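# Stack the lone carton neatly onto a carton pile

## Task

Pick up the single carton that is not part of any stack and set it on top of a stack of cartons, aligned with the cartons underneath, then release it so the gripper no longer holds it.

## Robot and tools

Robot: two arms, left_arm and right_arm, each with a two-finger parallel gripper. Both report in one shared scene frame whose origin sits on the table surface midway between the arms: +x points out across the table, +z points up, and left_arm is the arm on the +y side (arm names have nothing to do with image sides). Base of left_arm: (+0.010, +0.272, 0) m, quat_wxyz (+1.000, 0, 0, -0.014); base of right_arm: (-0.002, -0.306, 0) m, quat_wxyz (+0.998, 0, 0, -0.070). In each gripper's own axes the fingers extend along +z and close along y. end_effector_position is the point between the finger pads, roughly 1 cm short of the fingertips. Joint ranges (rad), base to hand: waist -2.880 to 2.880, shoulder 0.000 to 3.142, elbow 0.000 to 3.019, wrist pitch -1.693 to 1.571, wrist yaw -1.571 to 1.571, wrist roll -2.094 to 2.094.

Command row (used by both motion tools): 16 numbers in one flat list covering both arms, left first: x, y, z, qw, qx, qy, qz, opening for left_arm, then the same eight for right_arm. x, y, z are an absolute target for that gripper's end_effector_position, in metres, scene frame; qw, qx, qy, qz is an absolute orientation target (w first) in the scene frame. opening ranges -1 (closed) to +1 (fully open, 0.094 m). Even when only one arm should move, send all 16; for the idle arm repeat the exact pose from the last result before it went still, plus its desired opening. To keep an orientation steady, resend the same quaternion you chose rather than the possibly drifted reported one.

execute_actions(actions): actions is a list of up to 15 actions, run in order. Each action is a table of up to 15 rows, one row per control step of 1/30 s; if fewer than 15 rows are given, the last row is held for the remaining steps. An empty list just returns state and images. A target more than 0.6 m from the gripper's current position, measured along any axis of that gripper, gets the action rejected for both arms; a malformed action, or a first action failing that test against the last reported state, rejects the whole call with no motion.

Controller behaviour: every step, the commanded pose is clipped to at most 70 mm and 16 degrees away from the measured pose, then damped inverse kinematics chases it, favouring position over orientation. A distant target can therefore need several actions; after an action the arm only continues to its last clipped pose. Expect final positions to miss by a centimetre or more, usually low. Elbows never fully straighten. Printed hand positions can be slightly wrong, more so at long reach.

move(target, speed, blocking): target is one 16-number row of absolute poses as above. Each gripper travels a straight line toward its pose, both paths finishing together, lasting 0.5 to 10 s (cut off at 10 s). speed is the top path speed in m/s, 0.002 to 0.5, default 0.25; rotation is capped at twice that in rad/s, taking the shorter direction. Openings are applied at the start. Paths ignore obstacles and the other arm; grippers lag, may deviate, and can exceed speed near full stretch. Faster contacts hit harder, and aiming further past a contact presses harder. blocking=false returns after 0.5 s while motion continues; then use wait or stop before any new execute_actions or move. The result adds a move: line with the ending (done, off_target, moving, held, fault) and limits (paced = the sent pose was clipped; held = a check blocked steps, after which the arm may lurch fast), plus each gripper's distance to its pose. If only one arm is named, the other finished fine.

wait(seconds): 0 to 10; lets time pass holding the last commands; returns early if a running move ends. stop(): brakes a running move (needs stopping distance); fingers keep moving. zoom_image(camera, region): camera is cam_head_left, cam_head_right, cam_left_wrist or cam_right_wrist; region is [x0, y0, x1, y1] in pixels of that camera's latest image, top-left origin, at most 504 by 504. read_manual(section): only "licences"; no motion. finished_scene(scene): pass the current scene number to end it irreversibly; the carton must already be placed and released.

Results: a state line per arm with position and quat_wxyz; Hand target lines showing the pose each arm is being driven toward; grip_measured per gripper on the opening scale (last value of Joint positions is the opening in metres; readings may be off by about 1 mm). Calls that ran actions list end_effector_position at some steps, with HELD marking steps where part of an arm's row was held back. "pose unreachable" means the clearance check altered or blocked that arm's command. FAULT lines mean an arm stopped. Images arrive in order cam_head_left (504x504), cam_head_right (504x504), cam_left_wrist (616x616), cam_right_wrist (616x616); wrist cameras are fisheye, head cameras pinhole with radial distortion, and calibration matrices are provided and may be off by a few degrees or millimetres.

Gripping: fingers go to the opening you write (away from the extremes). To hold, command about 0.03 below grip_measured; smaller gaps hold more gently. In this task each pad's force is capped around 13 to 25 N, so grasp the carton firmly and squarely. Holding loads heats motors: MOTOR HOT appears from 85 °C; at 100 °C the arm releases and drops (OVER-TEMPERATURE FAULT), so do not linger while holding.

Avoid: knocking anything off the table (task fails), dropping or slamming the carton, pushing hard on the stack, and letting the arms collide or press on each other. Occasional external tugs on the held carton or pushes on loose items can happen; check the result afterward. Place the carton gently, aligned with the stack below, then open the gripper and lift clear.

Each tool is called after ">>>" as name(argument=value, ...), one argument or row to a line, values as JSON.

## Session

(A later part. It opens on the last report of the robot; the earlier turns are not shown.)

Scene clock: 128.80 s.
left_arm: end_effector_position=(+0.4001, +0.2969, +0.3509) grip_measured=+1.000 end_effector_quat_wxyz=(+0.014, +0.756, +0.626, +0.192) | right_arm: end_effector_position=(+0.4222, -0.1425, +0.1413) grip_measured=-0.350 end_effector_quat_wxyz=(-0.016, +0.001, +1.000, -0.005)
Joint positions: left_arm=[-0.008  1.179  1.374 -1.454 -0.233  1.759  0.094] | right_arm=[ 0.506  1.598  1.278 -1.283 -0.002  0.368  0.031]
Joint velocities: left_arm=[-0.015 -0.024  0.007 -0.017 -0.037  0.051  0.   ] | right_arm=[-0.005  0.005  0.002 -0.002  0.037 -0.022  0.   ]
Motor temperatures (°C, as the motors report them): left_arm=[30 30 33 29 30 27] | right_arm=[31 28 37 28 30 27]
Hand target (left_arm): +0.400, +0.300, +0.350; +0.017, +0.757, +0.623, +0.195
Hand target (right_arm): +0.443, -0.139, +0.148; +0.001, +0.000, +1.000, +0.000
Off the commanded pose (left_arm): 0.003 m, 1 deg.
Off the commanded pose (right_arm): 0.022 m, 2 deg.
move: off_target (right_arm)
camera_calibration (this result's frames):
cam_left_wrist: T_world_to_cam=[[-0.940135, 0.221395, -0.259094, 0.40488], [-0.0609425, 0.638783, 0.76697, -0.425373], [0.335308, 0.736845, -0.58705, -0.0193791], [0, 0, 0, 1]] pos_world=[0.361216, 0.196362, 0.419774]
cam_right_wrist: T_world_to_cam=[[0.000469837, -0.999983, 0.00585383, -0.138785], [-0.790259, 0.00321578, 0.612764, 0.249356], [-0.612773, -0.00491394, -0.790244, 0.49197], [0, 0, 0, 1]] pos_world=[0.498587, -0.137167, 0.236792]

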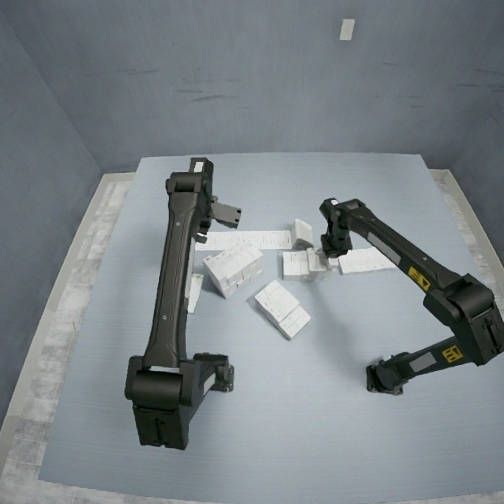

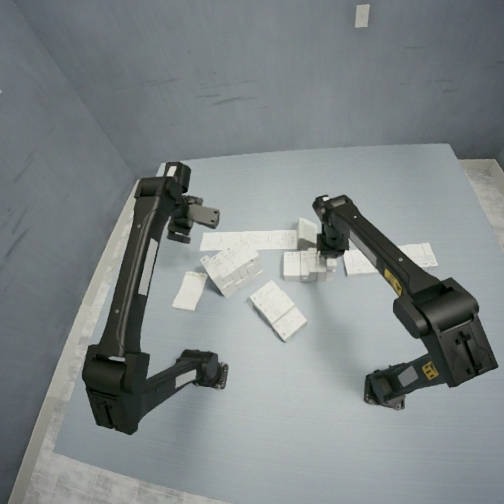

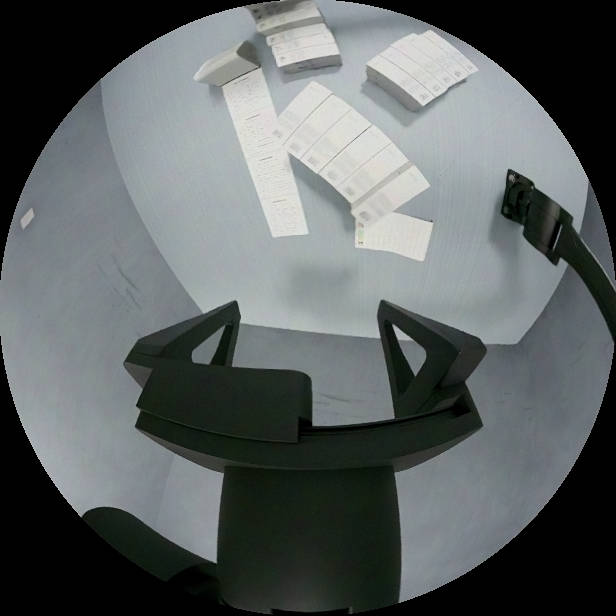

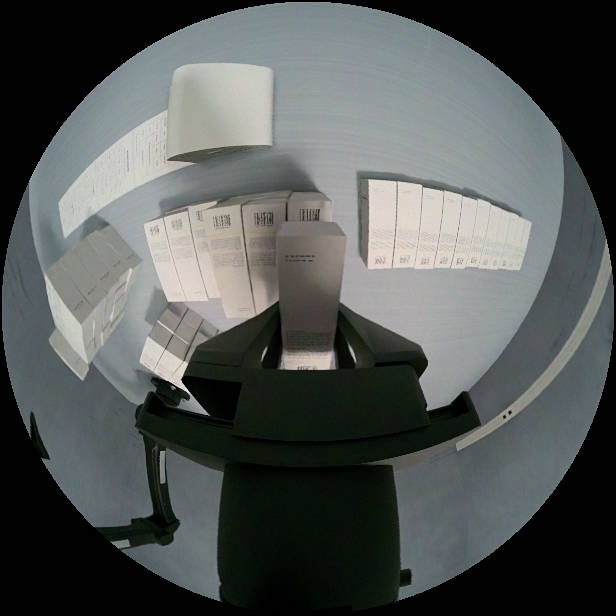

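>>> move(
  target=[0.40,0.30,0.35,0.017,0.757,0.623,0.195,1, 0.451,-0.139,0.126,0,0,1,0,-0.45],
  speed=0.04,
)

>>> zoom_image(
  camera="cam_right_wrist",
  region=[160, 100, 460, 380],
)

>>> zoom_image(
  camera="cam_head_left",
  region=[260, 210, 380, 300],
)

Scene clock: 139.63 s.
left_arm: end_effector_position=(+0.4001, +0.2969, +0.3509) grip_measured=+1.000 end_effector_quat_wxyz=(+0.014, +0.756, +0.626, +0.192) | right_arm: end_effector_position=(+0.4345, -0.1410, +0.1268) grip_measured=-0.350 end_effector_quat_wxyz=(-0.008, +0.000, +1.000, -0.002)
Joint positions: left_arm=[-0.008  1.179  1.374 -1.454 -0.233  1.759  0.094] | right_arm=[ 0.5    1.631  1.278 -1.235 -0.002  0.361  0.031]
Joint velocities: left_arm=[-0.005  0.015  0.007 -0.002 -0.007 -0.007  0.   ] | right_arm=[ 0.005 -0.015 -0.007  0.017 -0.037 -0.022  0.001]
Motor temperatures (°C, as the motors report them): left_arm=[30 30 33 29 30 27] | right_arm=[31 29 38 28 30 27]
Hand target (left_arm): +0.400, +0.300, +0.350; +0.017, +0.757, +0.623, +0.195
Hand target (right_arm): +0.451, -0.139, +0.126; +0.000, -0.000, +1.000, +0.000
Off the commanded pose (left_arm): 0.003 m, 1 deg.
Off the commanded pose (right_arm): 0.017 m, 1 deg.
move: off_target (right_arm)
camera_calibration (this result's frames):
cam_left_wrist: T_world_to_cam=[[-0.940135, 0.221395, -0.259094, 0.40488], [-0.0609425, 0.638783, 0.76697, -0.425373], [0.335308, 0.736845, -0.58705, -0.0193791], [0, 0, 0, 1]] pos_world=[0.361216, 0.196362, 0.419774]
cam_right_wrist: T_world_to_cam=[[0.00118721, -0.999999, -0.0000076707, -0.13679], [-0.799317, -0.000953571, 0.600908, 0.272824], [-0.600908, -0.000707275, -0.799318, 0.48462], [0, 0, 0, 1]] pos_world=[0.509447, -0.136187, 0.223422]

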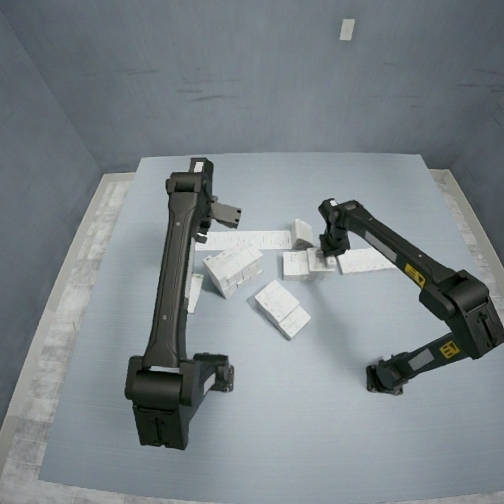

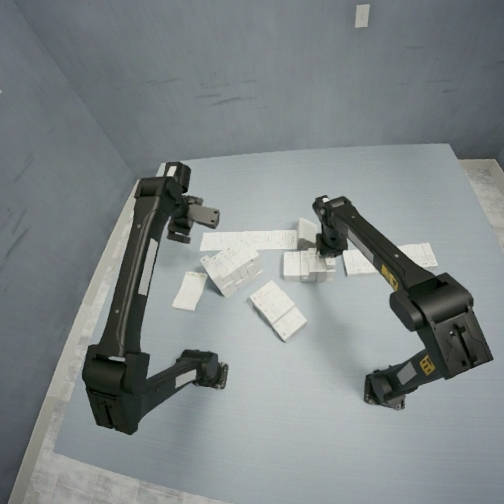

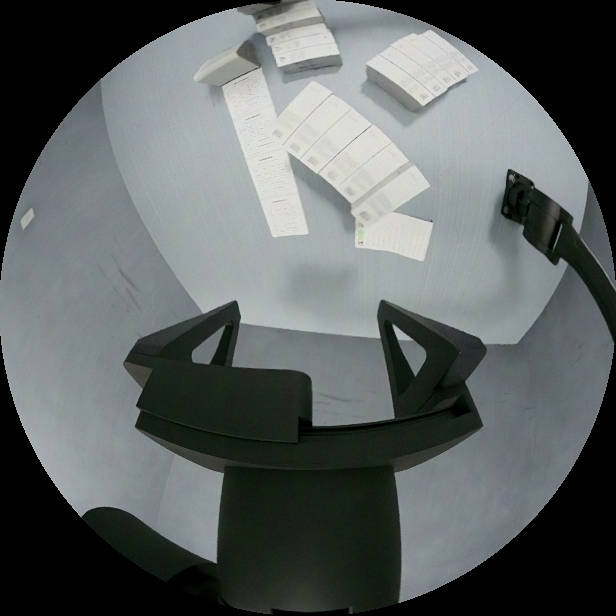

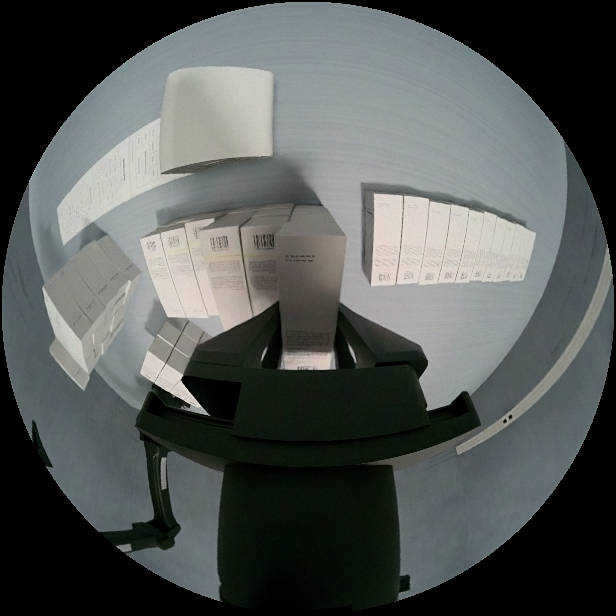

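Region (160, 100, 460, 380) of cam_right_wrist's 616x616 image, scaled by 1.680, with more detail than that image has; it fills the top 470 rows of this view, and the rest is white.

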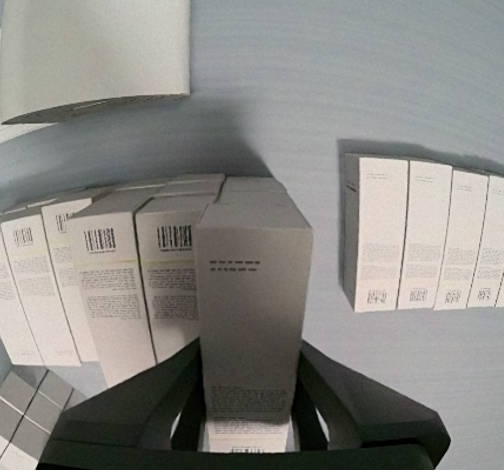

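Region (260, 210, 380, 300) of cam_head_left's 504x504 image, scaled by 4.200, with more detail than that image has; it fills the top 378 rows of this view, and the rest is white.

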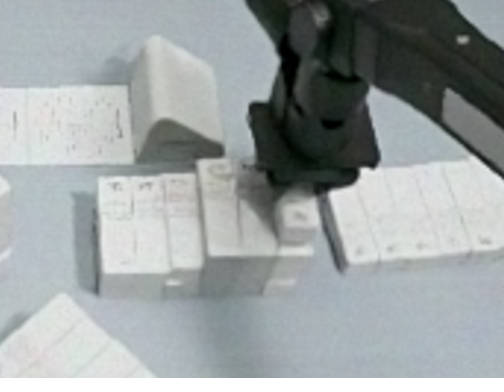

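>>> move(
  target=[0.40,0.30,0.35,0.017,0.757,0.623,0.195,1, 0.446,-0.139,0.115,0,0,1,0,-0.45],
  speed=0.02,
)

>>> zoom_image(
  camera="cam_right_wrist",
  region=[160, 100, 460, 380],
)

>>> zoom_image(
  camera="cam_head_left",
  region=[260, 210, 380, 300],
)

Scene clock: 148.70 s.
left_arm: end_effector_position=(+0.4001, +0.2969, +0.3509) grip_measured=+1.000 end_effector_quat_wxyz=(+0.014, +0.756, +0.626, +0.192) | right_arm: end_effector_position=(+0.4413, -0.1384, +0.1268) grip_measured=-0.350 end_effector_quat_wxyz=(+0.006, -0.000, +1.000, +0.003)
Joint positions: left_arm=[-0.008  1.179  1.374 -1.454 -0.233  1.76   0.094] | right_arm=[ 0.5    1.631  1.278 -1.205 -0.002  0.361  0.031]
Joint velocities: left_arm=[-0.005 -0.005  0.007 -0.017 -0.066 -0.007  0.   ] | right_arm=[ 0.005 -0.005  0.007  0.012 -0.007  0.022  0.   ]
Motor temperatures (°C, as the motors report them): left_arm=[30 30 33 29 30 27] | right_arm=[31 29 37 28 30 27]
Hand target (left_arm): +0.400, +0.300, +0.350; +0.017, +0.757, +0.623, +0.195
Hand target (right_arm): +0.446, -0.139, +0.115; +0.000, -0.000, +1.000, +0.000
Off the commanded pose (left_arm): 0.003 m, 1 deg.
Off the commanded pose (right_arm): 0.013 m, 1 deg.
move: off_target (right_arm)
camera_calibration (this result's frames):
cam_left_wrist: T_world_to_cam=[[-0.940079, 0.221757, -0.25899, 0.404713], [-0.0606526, 0.638715, 0.767049, -0.425497], [0.335519, 0.736795, -0.586992, -0.0194692], [0, 0, 0, 1]] pos_world=[0.361187, 0.196368, 0.419765]
cam_right_wrist: T_world_to_cam=[[0.00171458, -0.999944, -0.0104693, -0.133115], [-0.815733, -0.00745431, 0.57838, 0.287508], [-0.578425, 0.00754851, -0.8157, 0.48202], [0, 0, 0, 1]] pos_world=[0.513571, -0.134603, 0.225501]

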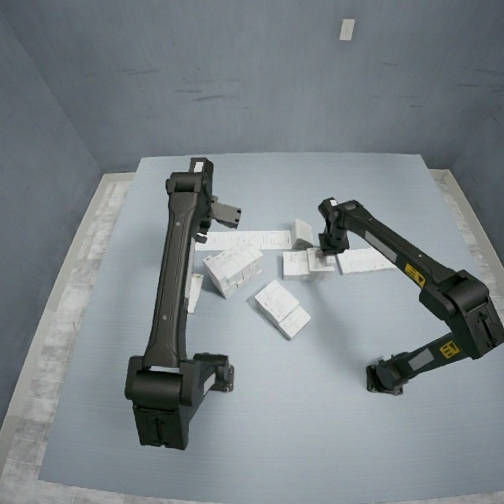

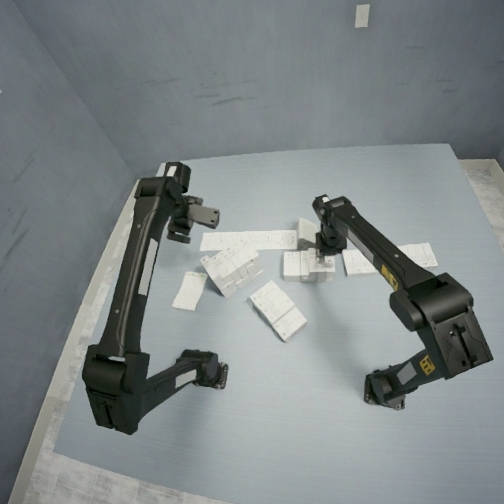

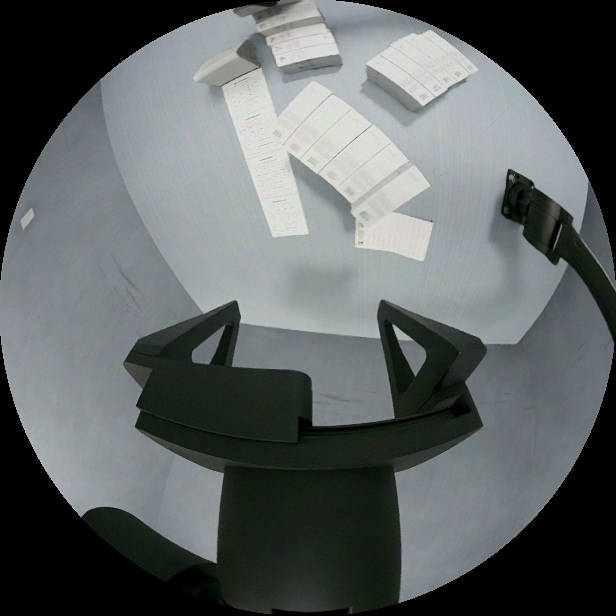

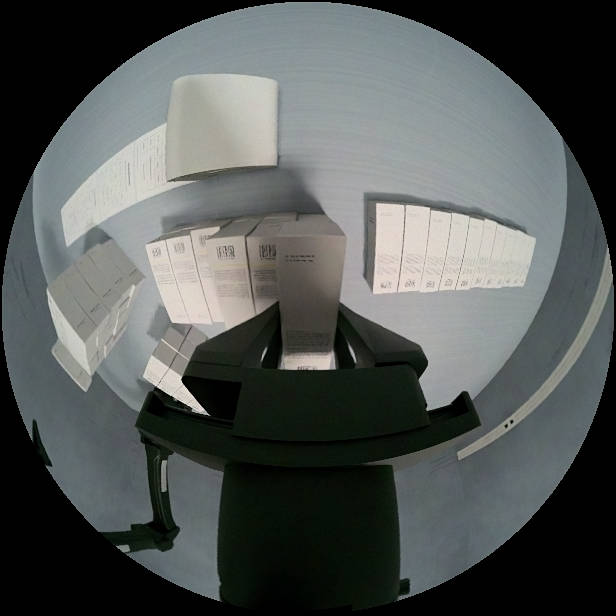

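Region (160, 100, 460, 380) of cam_right_wrist's 616x616 image, scaled by 1.680, with more detail than that image has; it fills the top 470 rows of this view, and the rest is white.

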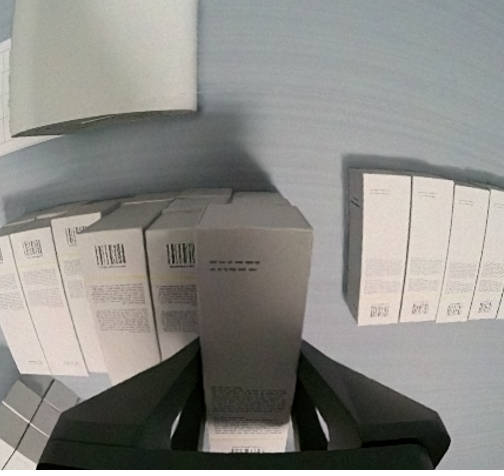

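Region (260, 210, 380, 300) of cam_head_left's 504x504 image, scaled by 4.200, with more detail than that image has; it fills the top 378 rows of this view, and the rest is white.

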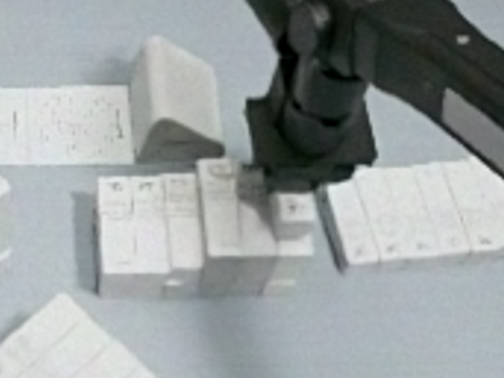

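>>> move(
  target=[0.40,0.30,0.35,0.017,0.757,0.623,0.195,1, 0.434,-0.139,0.117,0,-0.01,1,0,-0.45],
  speed=0.03,
)

>>> zoom_image(
  camera="cam_right_wrist",
  region=[160, 100, 460, 380],
)

>>> zoom_image(
  camera="cam_head_left",
  region=[260, 210, 380, 300],
)

Scene clock: 156.83 s.
left_arm: end_effector_position=(+0.4001, +0.2969, +0.3509) grip_measured=+1.000 end_effector_quat_wxyz=(+0.014, +0.756, +0.626, +0.192) | right_arm: end_effector_position=(+0.4356, -0.1406, +0.1206) grip_measured=-0.350 end_effector_quat_wxyz=(-0.001, -0.003, +1.000, +0.001)
Joint positions: left_arm=[-0.008  1.179  1.374 -1.454 -0.233  1.76   0.094] | right_arm=[ 0.5    1.631  1.261 -1.203 -0.002  0.355  0.031]
Joint velocities: left_arm=[-0.005  0.005  0.002  0.017 -0.007 -0.007  0.   ] | right_arm=[-0.015 -0.005 -0.022  0.007 -0.022 -0.007 -0.001]
Motor temperatures (°C, as the motors report them): left_arm=[30 30 33 29 30 27] | right_arm=[31 29 36 28 30 27]
Hand target (left_arm): +0.400, +0.300, +0.350; +0.017, +0.757, +0.623, +0.195
Hand target (right_arm): +0.434, -0.139, +0.117; -0.000, -0.010, +1.000, -0.000
Off the commanded pose (left_arm): 0.003 m, 1 deg.
Off the commanded pose (right_arm): 0.004 m, 1 deg.
move: done
camera_calibration (this result's frames):
cam_left_wrist: T_world_to_cam=[[-0.940079, 0.221757, -0.25899, 0.404713], [-0.0606526, 0.638715, 0.767049, -0.425497], [0.335519, 0.736795, -0.586992, -0.0194692], [0, 0, 0, 1]] pos_world=[0.361187, 0.196368, 0.419765]
cam_right_wrist: T_world_to_cam=[[0.00732538, -0.99996, -0.0051227, -0.138402], [-0.80736, -0.00893693, 0.589992, 0.281162], [-0.590014, -0.000186054, -0.807393, 0.476692], [0, 0, 0, 1]] pos_world=[0.509268, -0.135796, 0.218285]

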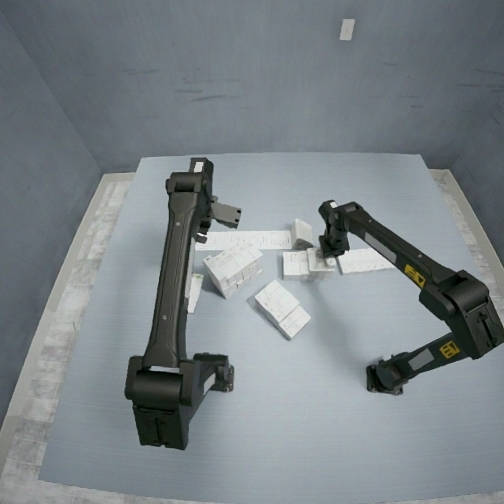

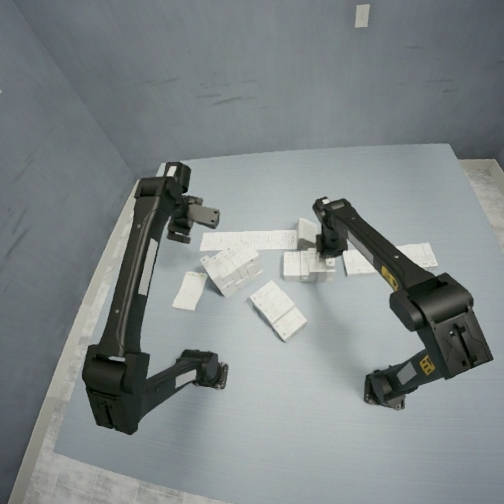

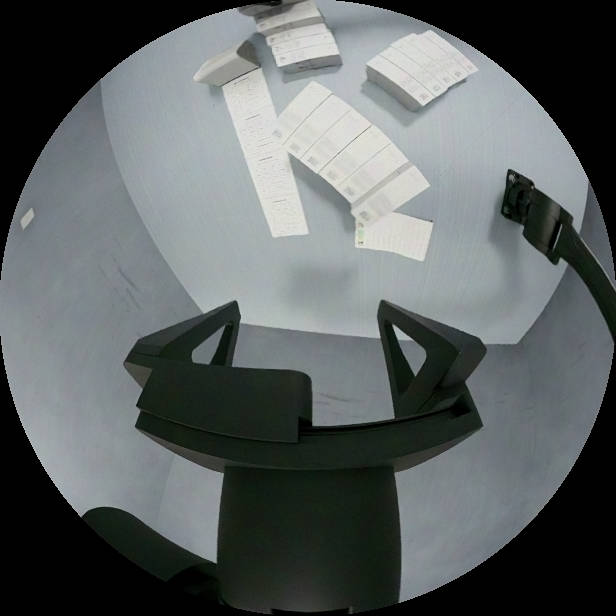

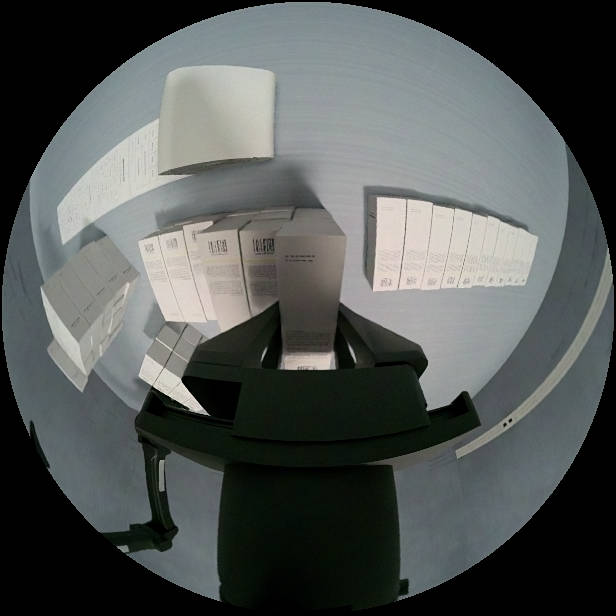

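Region (160, 100, 460, 380) of cam_right_wrist's 616x616 image, scaled by 1.680, with more detail than that image has; it fills the top 470 rows of this view, and the rest is white.

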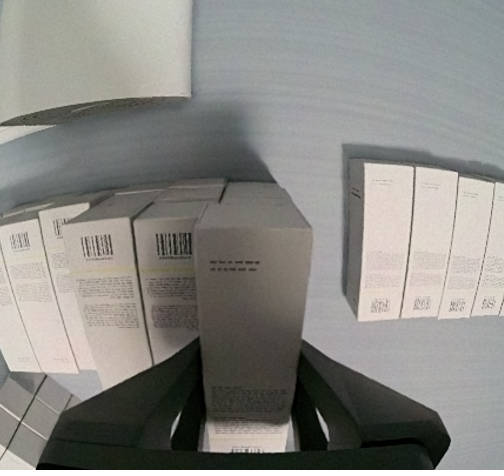

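Region (260, 210, 380, 300) of cam_head_left's 504x504 image, scaled by 4.200, with more detail than that image has; it fills the top 378 rows of this view, and the rest is white.

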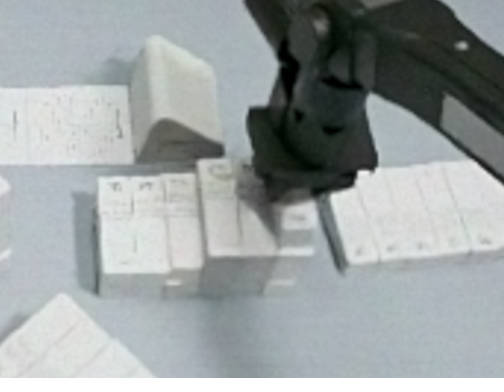

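>>> move(
  target=[0.40,0.30,0.35,0.017,0.757,0.623,0.195,1, 0.426,-0.139,0.114,0,-0.01,1,0,-0.45],
  speed=0.02,
)

>>> zoom_image(
  camera="cam_right_wrist",
  region=[160, 100, 460, 380],
)

>>> zoom_image(
  camera="cam_head_left",
  region=[260, 210, 380, 300],
)

Scene clock: 168.10 s.
left_arm: end_effector_position=(+0.4001, +0.2969, +0.3509) grip_measured=+1.000 end_effector_quat_wxyz=(+0.014, +0.756, +0.626, +0.192) | right_arm: end_effector_position=(+0.4305, -0.1425, +0.1138) grip_measured=-0.351 end_effector_quat_wxyz=(-0.005, -0.003, +1.000, -0.002)
Joint positions: left_arm=[-0.008  1.179  1.374 -1.454 -0.233  1.76   0.094] | right_arm=[ 0.501  1.629  1.239 -1.191 -0.     0.354  0.03 ]
Joint velocities: left_arm=[-0.005  0.005 -0.012 -0.007  0.051  0.007  0.   ] | right_arm=[-0.005 -0.005 -0.027  0.002 -0.037  0.022 -0.   ]
Motor temperatures (°C, as the motors report them): left_arm=[30 30 33 29 30 27] | right_arm=[31 29 35 28 30 27]
Hand target (left_arm): +0.400, +0.300, +0.350; +0.017, +0.757, +0.623, +0.195
Hand target (right_arm): +0.426, -0.139, +0.114; -0.000, -0.010, +1.000, -0.000
Off the commanded pose (left_arm): 0.003 m, 1 deg.
Off the commanded pose (right_arm): 0.006 m, 1 deg.
move: done
camera_calibration (this result's frames):
cam_left_wrist: T_world_to_cam=[[-0.940079, 0.221757, -0.25899, 0.404713], [-0.0606526, 0.638715, 0.767049, -0.425497], [0.335519, 0.736795, -0.586992, -0.0194692], [0, 0, 0, 1]] pos_world=[0.361187, 0.196368, 0.419765]
cam_right_wrist: T_world_to_cam=[[0.00846157, -0.999964, -0.000564614, -0.141322], [-0.803307, -0.00713374, 0.595522, 0.278917], [-0.595505, -0.00458549, -0.803339, 0.469398], [0, 0, 0, 1]] pos_world=[0.504781, -0.137175, 0.210904]

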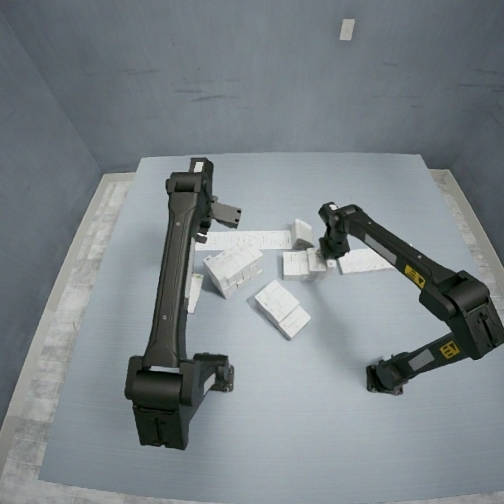

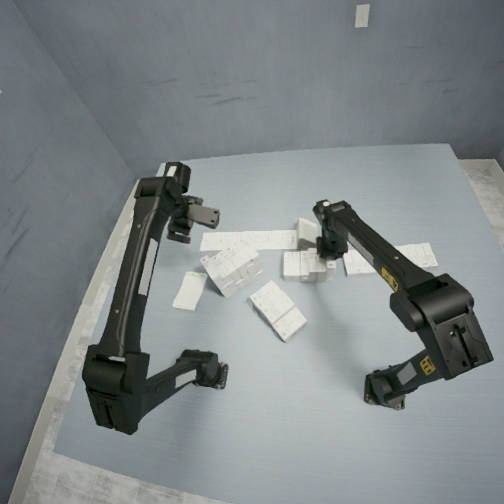

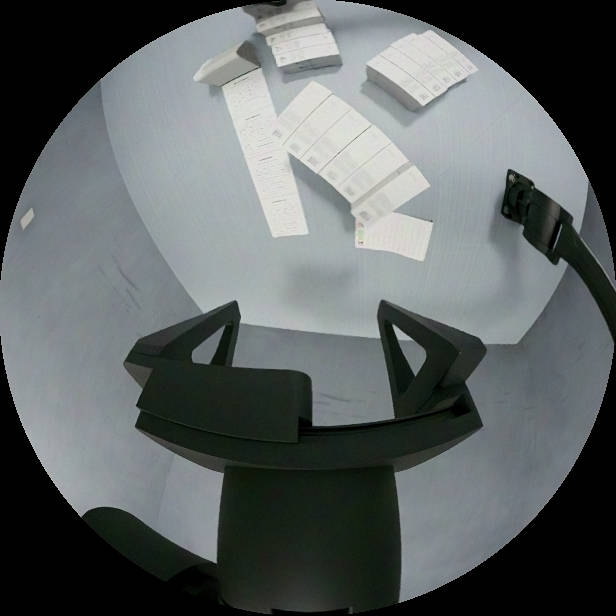

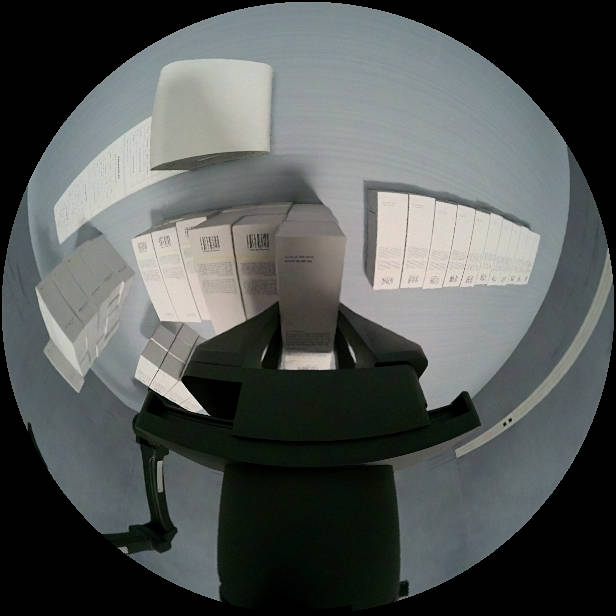

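Region (160, 100, 460, 380) of cam_right_wrist's 616x616 image, scaled by 1.680, with more detail than that image has; it fills the top 470 rows of this view, and the rest is white.

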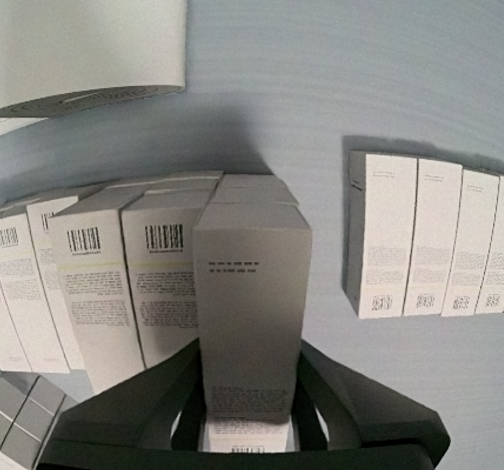

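Region (260, 210, 380, 300) of cam_head_left's 504x504 image, scaled by 4.200, with more detail than that image has; it fills the top 378 rows of this view, and the rest is white.

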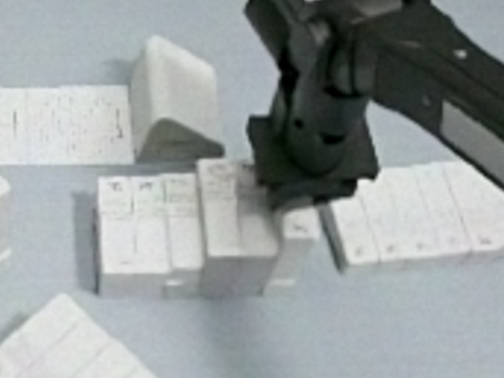

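>>> move(
  target=[0.40,0.30,0.35,0.017,0.757,0.623,0.195,1, 0.428,-0.141,0.113,0,-0.005,1,0,0.1],
  speed=0.02,
)

>>> move(
  target=[0.40,0.30,0.35,0.017,0.757,0.623,0.195,1, 0.40,-0.16,0.22,0,-0.005,1,0,0.1],
  speed=0.15,
)

>>> zoom_image(
  camera="cam_right_wrist",
  region=[130, 80, 430, 360],
)

>>> zoom_image(
  camera="cam_head_left",
  region=[260, 210, 380, 300],
)

Scene clock: 177.13 s.
left_arm: end_effector_position=(+0.4001, +0.2969, +0.3509) grip_measured=+1.000 end_effector_quat_wxyz=(+0.014, +0.756, +0.626, +0.192) | right_arm: end_effector_position=(+0.4310, -0.1423, +0.1137) grip_measured=+0.098 end_effector_quat_wxyz=(-0.004, -0.003, +1.000, -0.001)
Joint positions: left_arm=[-0.008  1.179  1.374 -1.454 -0.233  1.76   0.094] | right_arm=[ 0.501  1.629  1.239 -1.189 -0.     0.354  0.052]
Joint velocities: left_arm=[-0.005 -0.005 -0.007  0.002 -0.037 -0.037  0.   ] | right_arm=[-0.005 -0.024 -0.007  0.012  0.066  0.037 -0.001]
Motor temperatures (°C, as the motors report them): left_arm=[30 30 33 29 30 27] | right_arm=[31 29 35 28 30 27]
Hand target (left_arm): +0.400, +0.300, +0.350; +0.017, +0.757, +0.623, +0.195
Hand target (right_arm): +0.428, -0.141, +0.113; -0.000, -0.005, +1.000, -0.000
Off the commanded pose (left_arm): 0.003 m, 1 deg.
Off the commanded pose (right_arm): 0.003 m, 0 deg.
move: done
camera_calibration (this result's frames):
cam_left_wrist: T_world_to_cam=[[-0.940079, 0.221757, -0.25899, 0.404713], [-0.0606526, 0.638715, 0.767049, -0.425497], [0.335519, 0.736795, -0.586992, -0.0194692], [0, 0, 0, 1]] pos_world=[0.361187, 0.196368, 0.419765]
cam_right_wrist: T_world_to_cam=[[0.00846363, -0.999963, -0.00135585, -0.141038], [-0.80458, -0.00761505, 0.593795, 0.280021], [-0.593783, -0.00393477, -0.804615, 0.469204], [0, 0, 0, 1]] pos_world=[0.505099, -0.137055, 0.211062]

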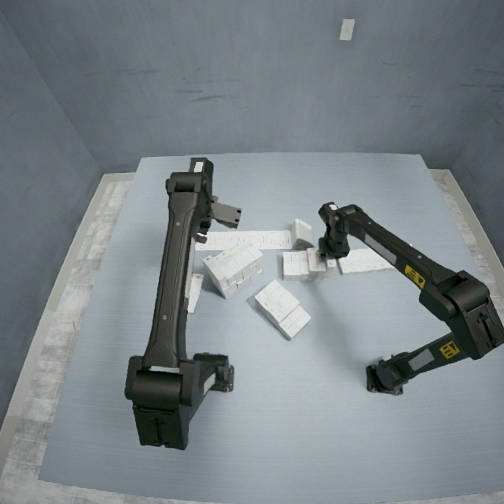

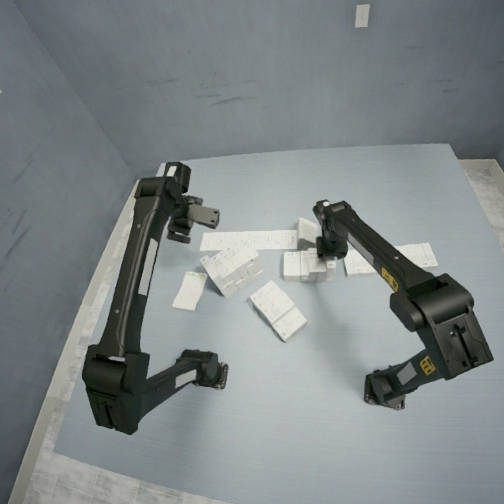

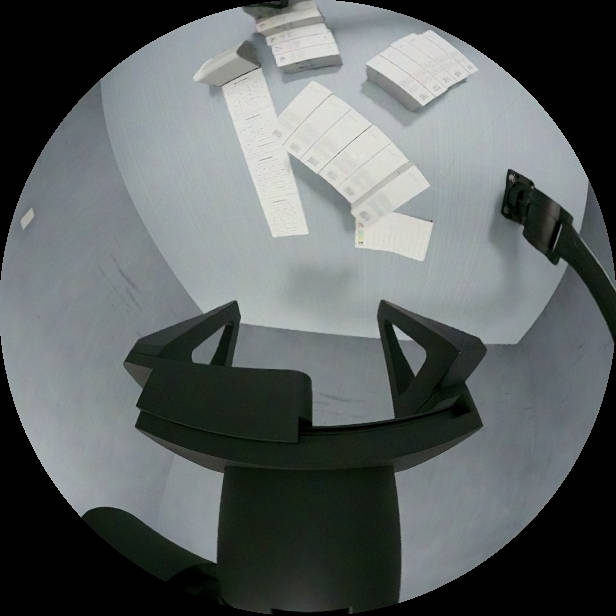

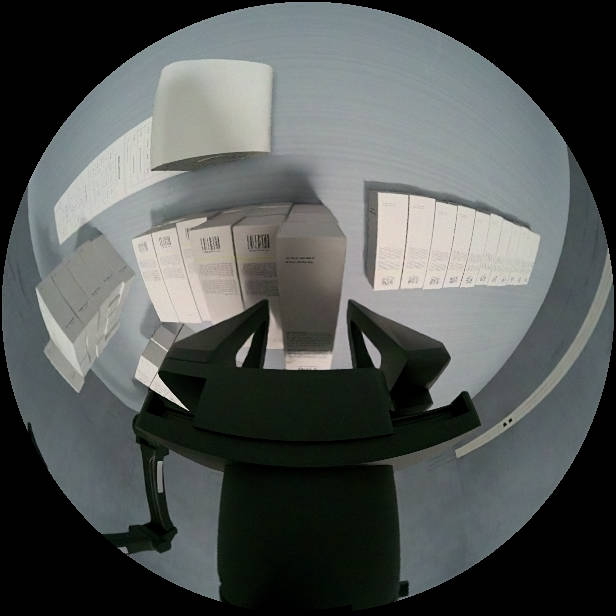

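Scene clock: 178.30 s.
left_arm: end_effector_position=(+0.4001, +0.2969, +0.3509) grip_measured=+1.000 end_effector_quat_wxyz=(+0.014, +0.756, +0.626, +0.192) | right_arm: end_effector_position=(+0.3877, -0.1604, +0.2018) grip_measured=+0.098 end_effector_quat_wxyz=(-0.018, -0.005, +1.000, -0.006)
Joint positions: left_arm=[-0.008  1.179  1.374 -1.454 -0.233  1.76   0.094] | right_arm=[ 0.497  1.465  1.289 -1.433 -0.     0.348  0.052]
Joint velocities: left_arm=[-0.005 -0.005  0.002  0.012 -0.007 -0.037  0.   ] | right_arm=[-0.015 -0.015 -0.012  0.002 -0.007 -0.022 -0.   ]
Motor temperatures (°C, as the motors report them): left_arm=[30 30 33 29 30 27] | right_arm=[31 29 35 28 30 27]
Hand target (left_arm): +0.400, +0.300, +0.350; +0.017, +0.757, +0.623, +0.195
Hand target (right_arm): +0.399, -0.160, +0.220; +0.000, -0.005, +1.000, -0.000
Off the commanded pose (left_arm): 0.003 m, 1 deg.
Off the commanded pose (right_arm): 0.022 m, 2 deg.
move: off_target (right_arm)
camera_calibration (this result's frames):
cam_left_wrist: T_world_to_cam=[[-0.940079, 0.221757, -0.25899, 0.404713], [-0.0606526, 0.638715, 0.767049, -0.425497], [0.335519, 0.736795, -0.586992, -0.0194692], [0, 0, 0, 1]] pos_world=[0.361187, 0.196368, 0.419765]
cam_right_wrist: T_world_to_cam=[[0.0116197, -0.999894, 0.00881685, -0.161869], [-0.787461, -0.00371614, 0.616353, 0.182244], [-0.616255, -0.0141048, -0.787421, 0.517886], [0, 0, 0, 1]] pos_world=[0.464541, -0.15387, 0.296894]

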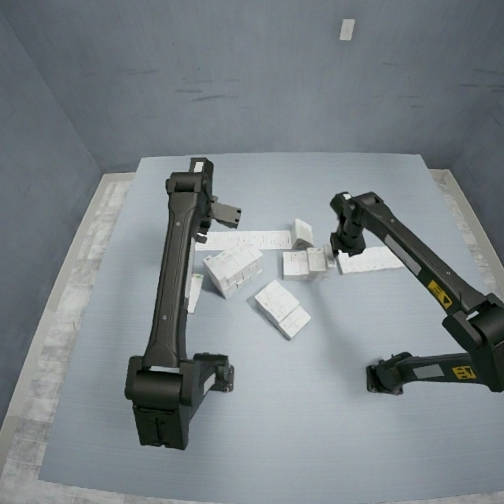

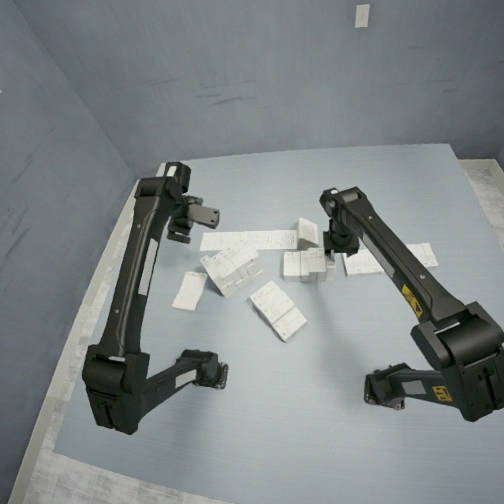

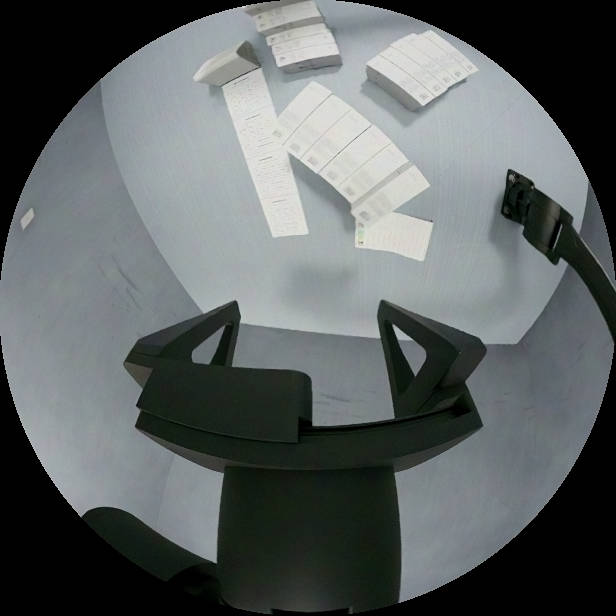

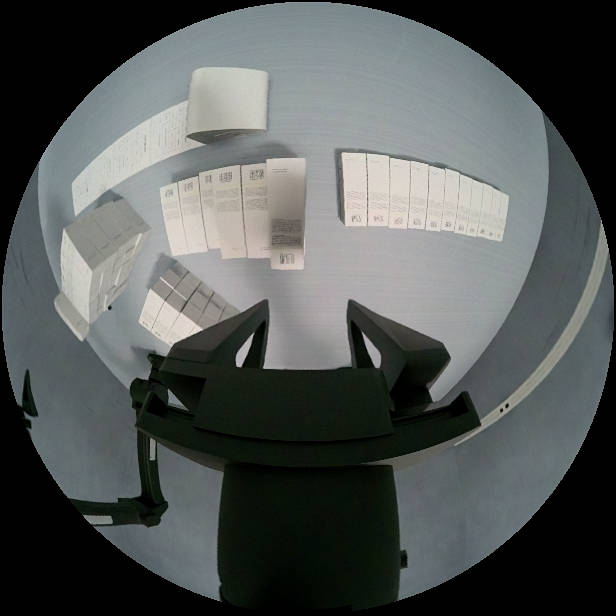

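Region (130, 80, 430, 360) of cam_right_wrist's 616x616 image, scaled by 1.680, with more detail than that image has; it fills the top 470 rows of this view, and the rest is white.

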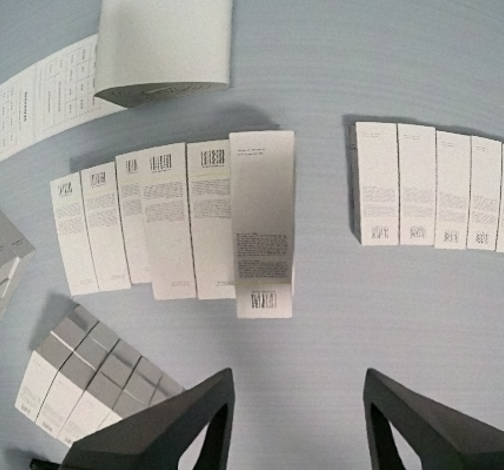

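Region (260, 210, 380, 300) of cam_head_left's 504x504 image, scaled by 4.200, with more detail than that image has; it fills the top 378 rows of this view, and the rest is white.

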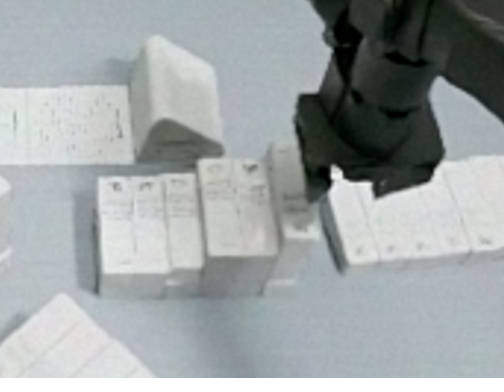

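>>> finished_scene(
  scene=1,
)

The scene is finished: the task was done.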